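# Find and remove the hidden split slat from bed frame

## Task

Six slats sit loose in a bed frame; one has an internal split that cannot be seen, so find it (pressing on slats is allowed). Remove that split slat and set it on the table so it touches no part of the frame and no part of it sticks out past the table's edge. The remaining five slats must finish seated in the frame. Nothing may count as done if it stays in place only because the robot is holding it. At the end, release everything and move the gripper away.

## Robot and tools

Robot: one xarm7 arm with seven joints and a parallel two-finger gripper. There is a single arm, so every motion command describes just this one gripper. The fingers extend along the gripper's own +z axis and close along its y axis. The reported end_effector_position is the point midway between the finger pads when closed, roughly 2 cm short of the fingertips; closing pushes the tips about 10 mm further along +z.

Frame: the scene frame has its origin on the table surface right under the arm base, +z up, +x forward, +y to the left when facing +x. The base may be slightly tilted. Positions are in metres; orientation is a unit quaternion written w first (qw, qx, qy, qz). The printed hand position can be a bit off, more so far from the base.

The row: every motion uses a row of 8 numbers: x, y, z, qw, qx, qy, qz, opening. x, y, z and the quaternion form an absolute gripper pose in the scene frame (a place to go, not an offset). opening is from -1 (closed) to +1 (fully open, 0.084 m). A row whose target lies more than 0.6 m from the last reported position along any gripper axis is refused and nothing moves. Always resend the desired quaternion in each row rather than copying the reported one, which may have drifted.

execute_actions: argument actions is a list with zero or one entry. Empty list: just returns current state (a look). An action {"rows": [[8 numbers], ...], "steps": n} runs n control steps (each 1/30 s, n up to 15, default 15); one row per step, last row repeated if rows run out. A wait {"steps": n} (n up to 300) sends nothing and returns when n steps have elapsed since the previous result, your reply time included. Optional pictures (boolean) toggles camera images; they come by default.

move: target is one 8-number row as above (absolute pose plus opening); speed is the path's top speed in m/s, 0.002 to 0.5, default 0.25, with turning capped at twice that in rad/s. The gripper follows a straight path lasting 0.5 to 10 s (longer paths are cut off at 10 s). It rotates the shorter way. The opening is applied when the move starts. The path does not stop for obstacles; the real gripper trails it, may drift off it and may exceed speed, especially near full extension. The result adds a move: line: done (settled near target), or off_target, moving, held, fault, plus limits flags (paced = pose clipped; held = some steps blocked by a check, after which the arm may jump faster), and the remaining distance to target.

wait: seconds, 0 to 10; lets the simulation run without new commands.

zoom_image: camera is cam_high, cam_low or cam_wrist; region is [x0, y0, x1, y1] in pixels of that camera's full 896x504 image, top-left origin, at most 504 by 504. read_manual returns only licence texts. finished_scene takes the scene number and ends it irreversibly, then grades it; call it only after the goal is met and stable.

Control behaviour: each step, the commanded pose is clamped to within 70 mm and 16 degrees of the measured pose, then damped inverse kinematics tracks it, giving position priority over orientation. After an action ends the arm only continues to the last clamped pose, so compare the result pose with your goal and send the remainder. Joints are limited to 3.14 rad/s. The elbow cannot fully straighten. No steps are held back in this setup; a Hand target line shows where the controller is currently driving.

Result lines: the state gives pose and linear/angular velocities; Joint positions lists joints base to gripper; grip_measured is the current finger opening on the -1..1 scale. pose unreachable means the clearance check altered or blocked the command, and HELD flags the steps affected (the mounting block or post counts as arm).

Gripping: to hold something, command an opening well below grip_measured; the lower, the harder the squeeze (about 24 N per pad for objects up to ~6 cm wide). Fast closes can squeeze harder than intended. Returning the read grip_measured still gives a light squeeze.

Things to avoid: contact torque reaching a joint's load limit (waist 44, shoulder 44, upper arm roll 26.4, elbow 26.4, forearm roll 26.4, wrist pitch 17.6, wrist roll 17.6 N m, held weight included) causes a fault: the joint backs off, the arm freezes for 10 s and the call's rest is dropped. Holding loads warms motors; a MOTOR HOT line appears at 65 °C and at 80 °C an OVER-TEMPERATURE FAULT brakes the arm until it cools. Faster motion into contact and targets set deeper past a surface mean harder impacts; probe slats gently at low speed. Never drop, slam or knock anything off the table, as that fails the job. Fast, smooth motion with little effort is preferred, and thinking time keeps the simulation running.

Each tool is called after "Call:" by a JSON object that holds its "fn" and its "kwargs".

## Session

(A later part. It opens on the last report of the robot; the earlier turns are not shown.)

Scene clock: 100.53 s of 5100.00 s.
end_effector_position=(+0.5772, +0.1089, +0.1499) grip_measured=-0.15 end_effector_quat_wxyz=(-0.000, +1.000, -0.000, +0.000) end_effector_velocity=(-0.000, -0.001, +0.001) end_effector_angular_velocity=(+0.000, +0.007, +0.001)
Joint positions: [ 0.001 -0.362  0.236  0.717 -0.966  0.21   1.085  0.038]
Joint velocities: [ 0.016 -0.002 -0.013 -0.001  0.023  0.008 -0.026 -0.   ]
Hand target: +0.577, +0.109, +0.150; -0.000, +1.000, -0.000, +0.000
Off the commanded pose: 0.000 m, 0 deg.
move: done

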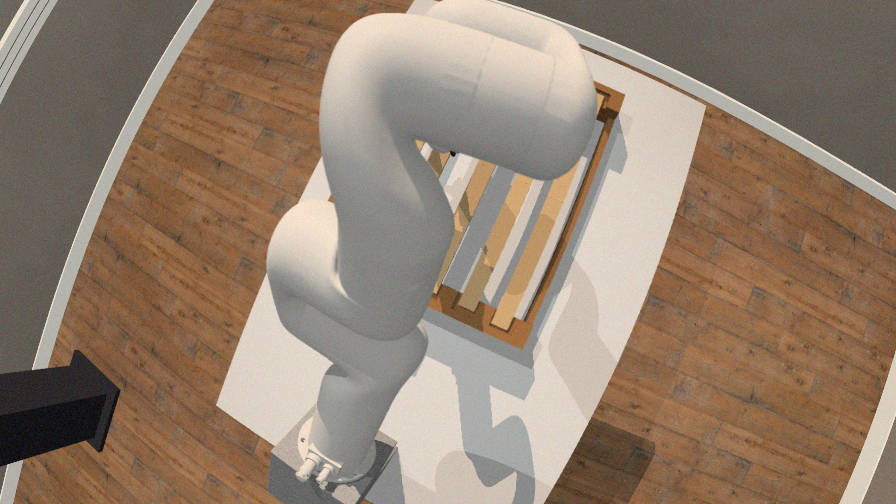

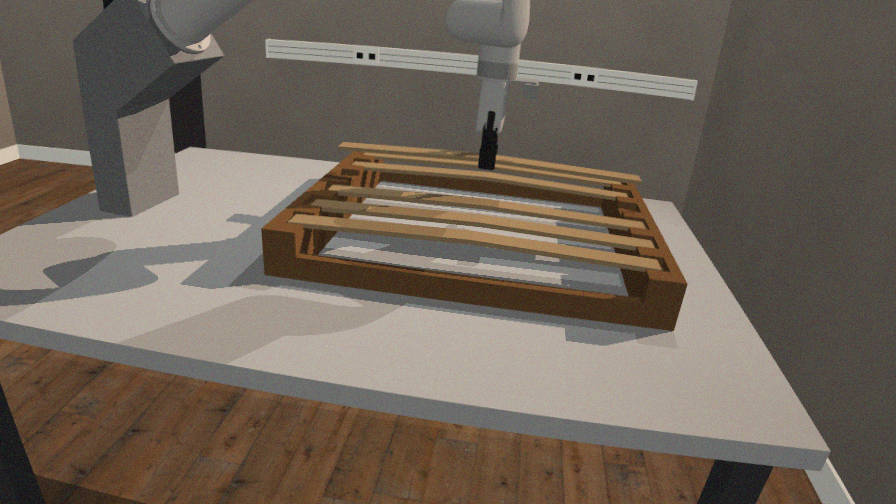

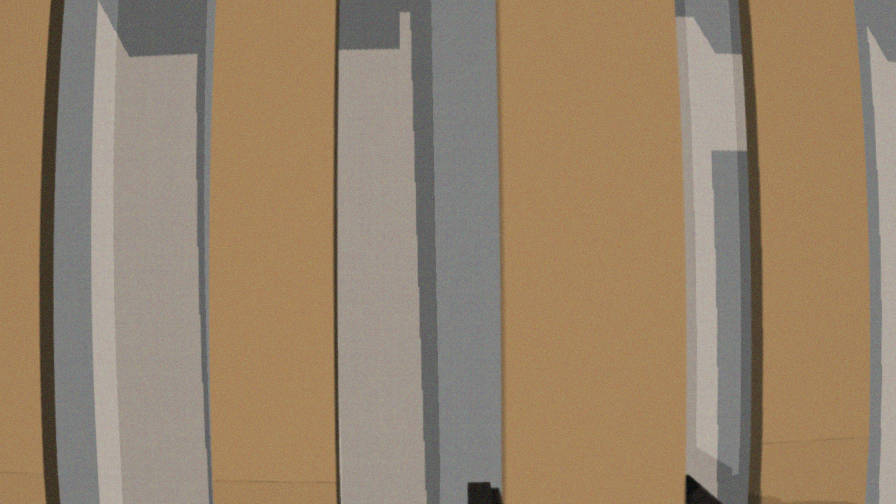

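Call:
{"fn": "move", "kwargs": {"target": [0.577,-0.29,0.15,0,1,0,0,-0.6], "speed": 0.15}}

Call:
{"fn": "move", "kwargs": {"target": [0.577,-0.29,0.03,0,1,0,0,-0.6], "speed": 0.08}}

Scene clock: 108.93 s of 5100.00 s.
end_effector_position=(+0.5769, -0.2906, +0.1498) grip_measured=-0.15 end_effector_quat_wxyz=(+0.003, +1.000, +0.002, +0.000) end_effector_velocity=(-0.000, -0.005, +0.000) end_effector_angular_velocity=(-0.001, +0.001, -0.003)
Joint positions: [ 0.79  -0.658 -1.22   0.896 -0.492  0.259 -0.282  0.038]
Joint velocities: [ 0.007 -0.004 -0.01   0.009  0.002  0.006 -0.007 -0.   ]
Hand target: +0.577, -0.292, +0.150; +0.003, +1.000, +0.001, +0.000
Off the commanded pose: 0.001 m, 0 deg.
After step 90, 2.33 s passed at rest.
move: done

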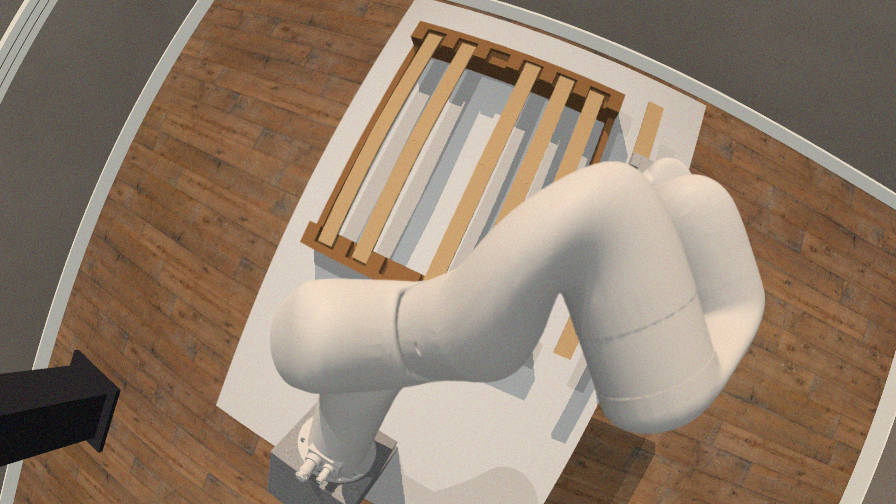

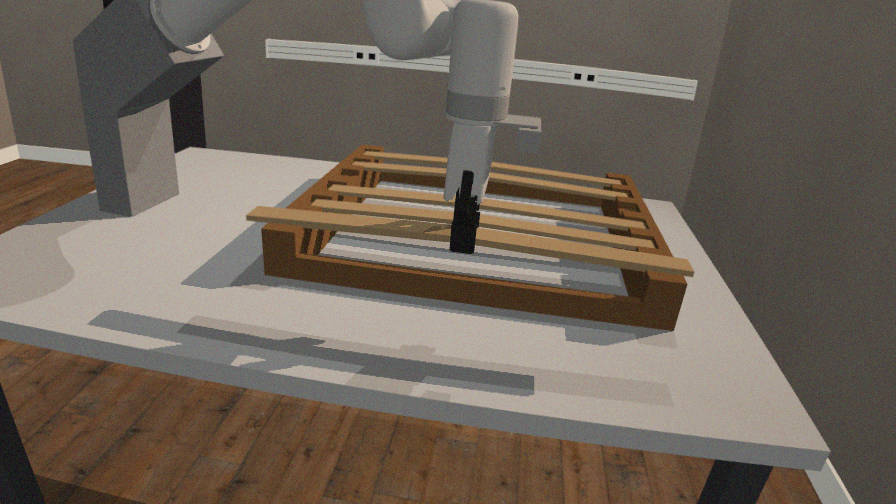

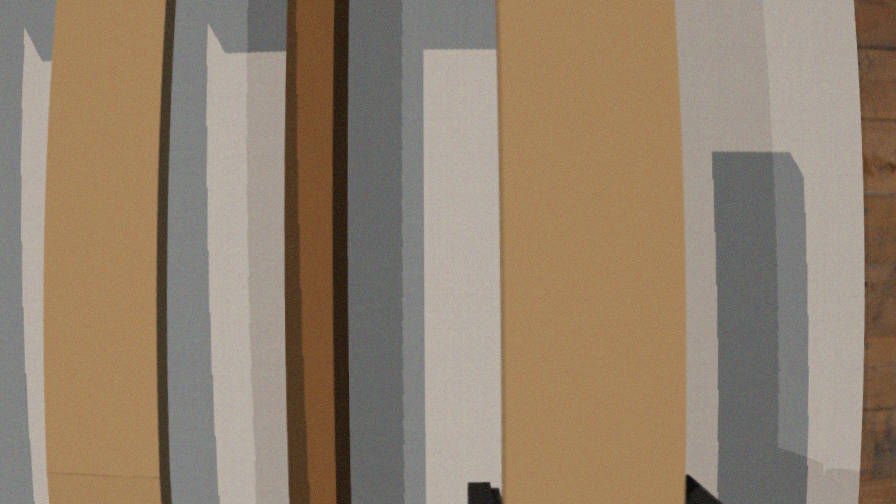

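Scene clock: 110.87 s of 5100.00 s.
end_effector_position=(+0.5778, -0.2904, +0.0310) grip_measured=-0.15 end_effector_quat_wxyz=(+0.001, +1.000, +0.001, +0.001) end_effector_velocity=(-0.000, -0.000, -0.001) end_effector_angular_velocity=(-0.002, +0.001, +0.001)
Joint positions: [ 1.457 -0.558 -1.83   1.101 -0.442  0.062 -0.294  0.038]
Joint velocities: [ 0.008  0.001 -0.009  0.003 -0.001 -0.002  0.002  0.   ]
Hand target: +0.578, -0.290, +0.031; +0.001, +1.000, +0.001, +0.001
Off the commanded pose: 0.001 m, 0 deg.
move: done

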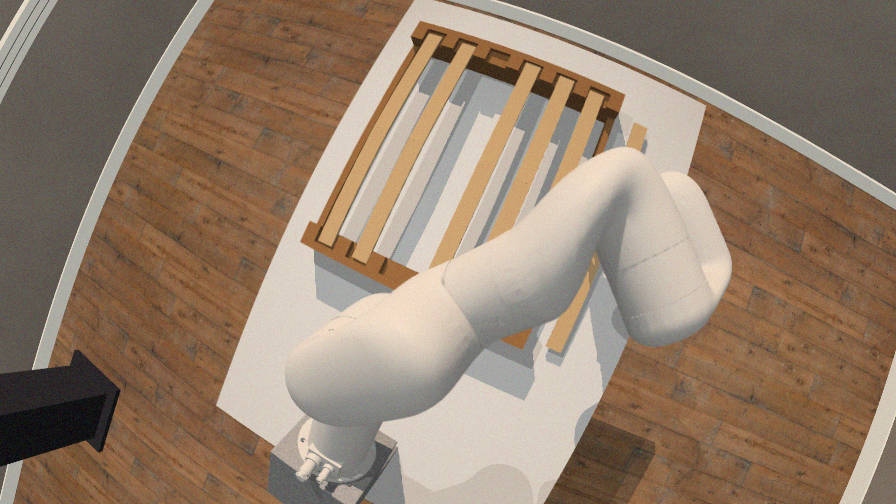

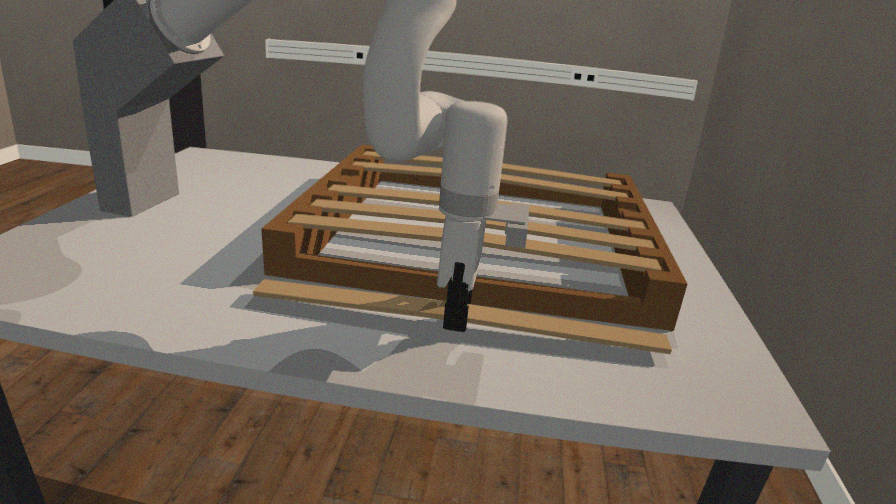

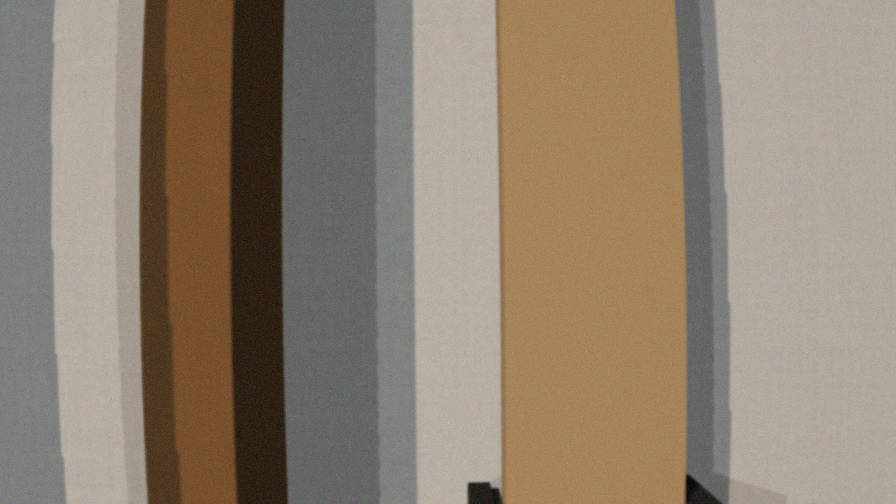

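Call:
{"fn": "move", "kwargs": {"target": [0.577,-0.29,0.02,0,1,0,0,-0.6], "speed": 0.02}}

Call:
{"fn": "execute_actions", "kwargs": {"actions": [{"rows":[[0.577,-0.29,0.02,0,1,0,0,0.4]]}], "pictures": false}}

Call:
{"fn": "move", "kwargs": {"target": [0.577,-0.29,0.25,0,1,0,0,0.4]}}

Scene clock: 117.00 s of 5100.00 s.
end_effector_position=(+0.5774, -0.2903, +0.0206) grip_measured=-0.15 end_effector_quat_wxyz=(+0.001, +1.000, +0.000, +0.000) end_effector_velocity=(+0.000, +0.001, -0.001) end_effector_angular_velocity=(+0.001, +0.000, +0.004)
Joint positions: [ 1.518 -0.565 -1.885  1.125 -0.444  0.053 -0.29   0.038]
Joint velocities: [ 0.008  0.001 -0.006  0.002 -0.001 -0.002 -0.     0.   ]
Hand target: +0.577, -0.290, +0.020; +0.000, +1.000, +0.000, +0.000
Off the commanded pose: 0.001 m, 0 deg.
After step 90, 2.33 s passed at rest.
move: done

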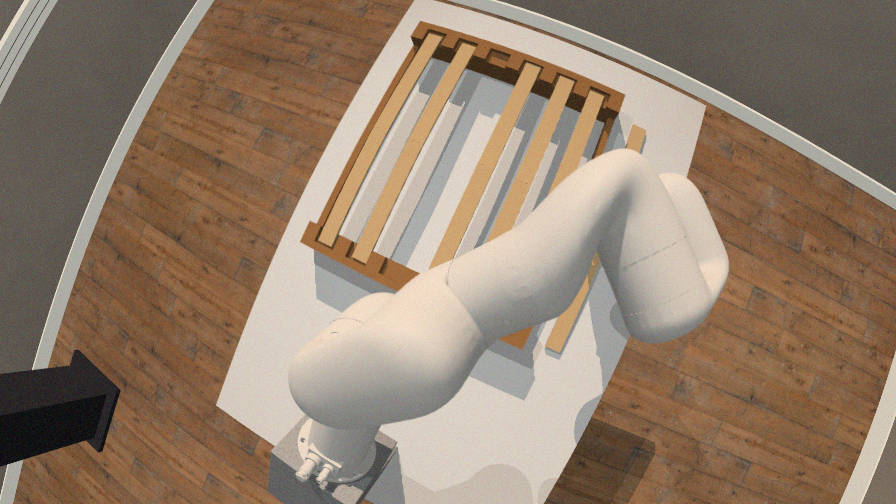

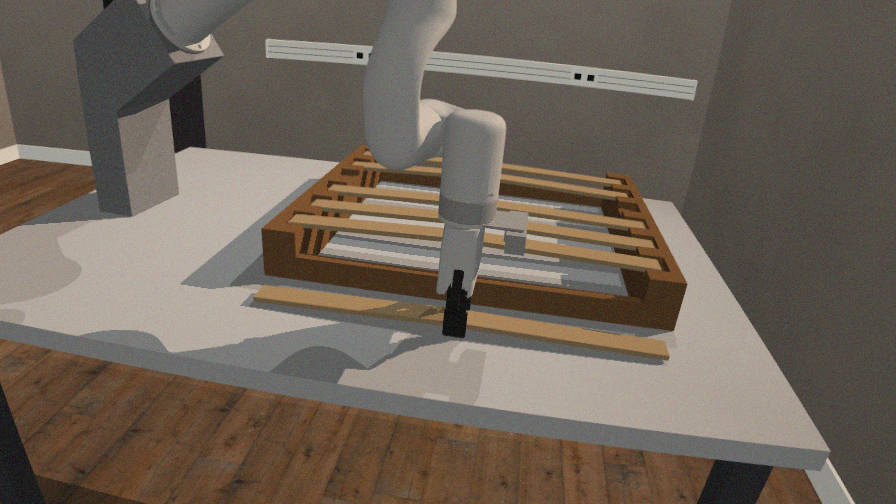

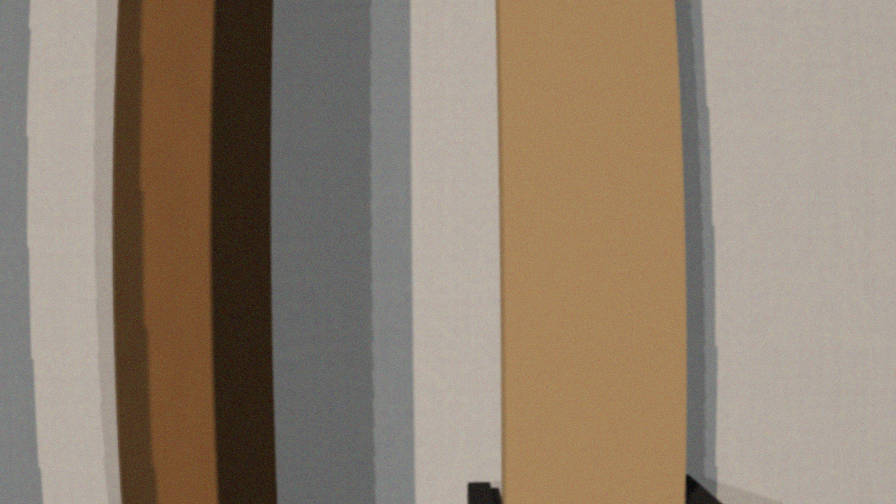

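Scene clock: 117.50 s of 5100.00 s.
end_effector_position=(+0.5770, -0.2900, +0.0200) grip_measured=+0.39 end_effector_quat_wxyz=(-0.000, +1.000, -0.000, -0.000) end_effector_velocity=(+0.000, +0.001, -0.000) end_effector_angular_velocity=(+0.000, +0.000, +0.004)
Joint positions: [ 1.52  -0.566 -1.887  1.125 -0.444  0.053 -0.29   0.061]
Joint velocities: [ 0.001  0.001  0.    -0.    -0.001  0.    -0.002  0.   ]
Hand target: +0.577, -0.290, +0.020; +0.000, +1.000, +0.000, -0.000
Off the commanded pose: 0.000 m, 0 deg.
Steps of this call (steps 1 to 15: all 15 steps of this action). Readings (end_effector_position):
1: (+0.5774, -0.2903, +0.0206)
2: (+0.5776, -0.2903, +0.0205)
4: (+0.5771, -0.2899, +0.0199)
8: (+0.5768, -0.2900, +0.0198)
15: the state above

Scene clock: 119.33 s of 5100.00 s.
end_effector_position=(+0.5760, -0.2894, +0.2484) grip_measured=+0.39 end_effector_quat_wxyz=(-0.002, +1.000, -0.001, -0.001) end_effector_velocity=(+0.000, -0.001, +0.003) end_effector_angular_velocity=(-0.002, -0.004, -0.003)
Joint positions: [ 0.486 -0.879 -0.918  0.83  -0.489  0.519 -0.294  0.061]
Joint velocities: [-0.006 -0.005  0.003 -0.     0.001  0.002  0.    -0.   ]
Hand target: +0.576, -0.290, +0.249; -0.002, +1.000, -0.001, -0.001
Off the commanded pose: 0.002 m, 0 deg.
move: done; limits=paced

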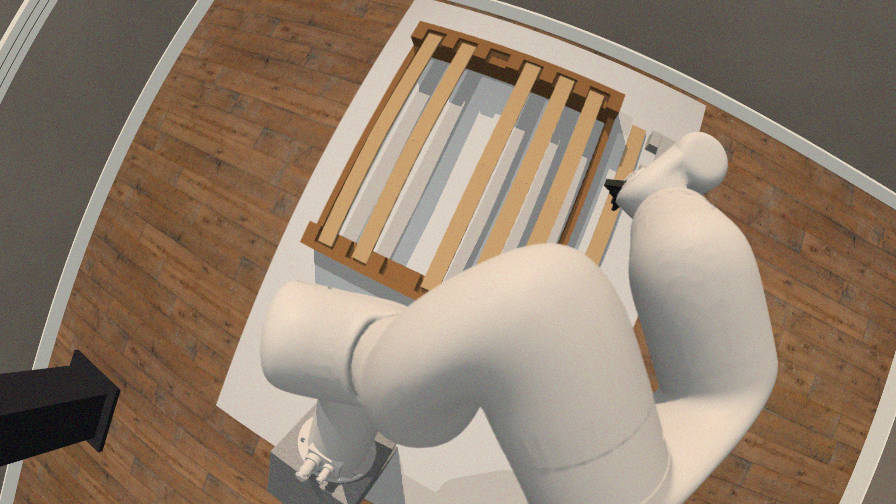

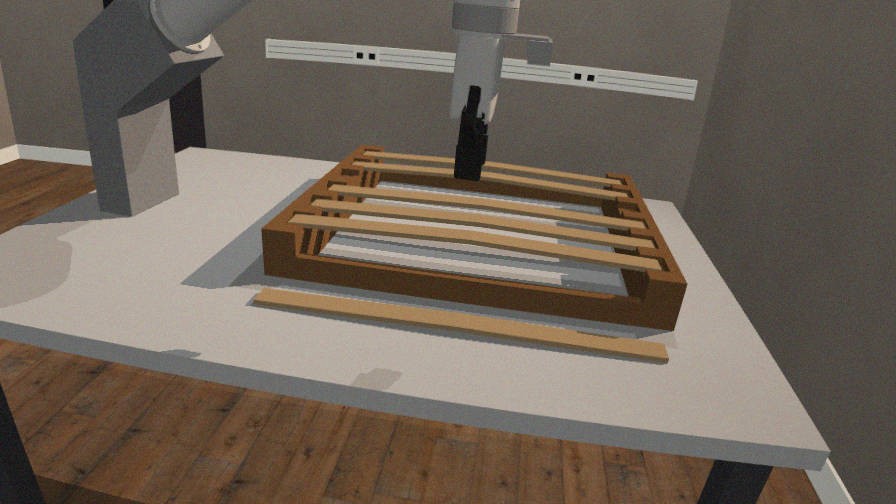

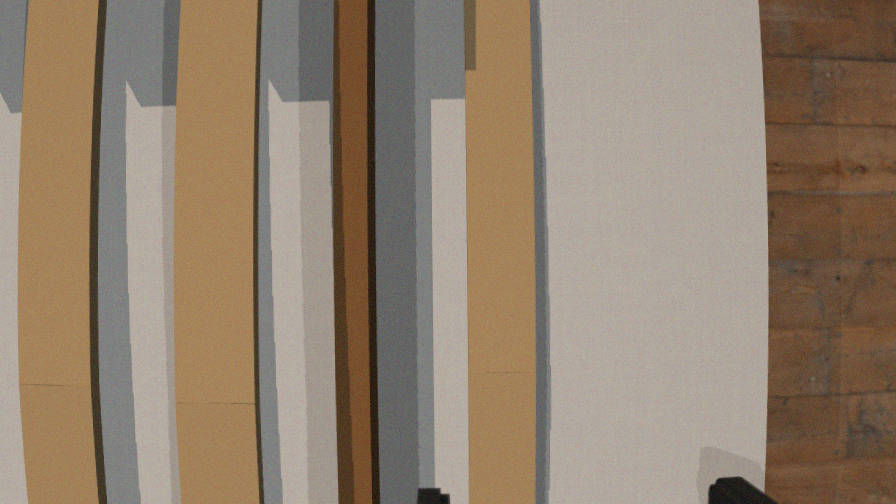

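Call:
{"fn": "finished_scene", "kwargs": {"scene": 1}}

The scene is finished: the task was done.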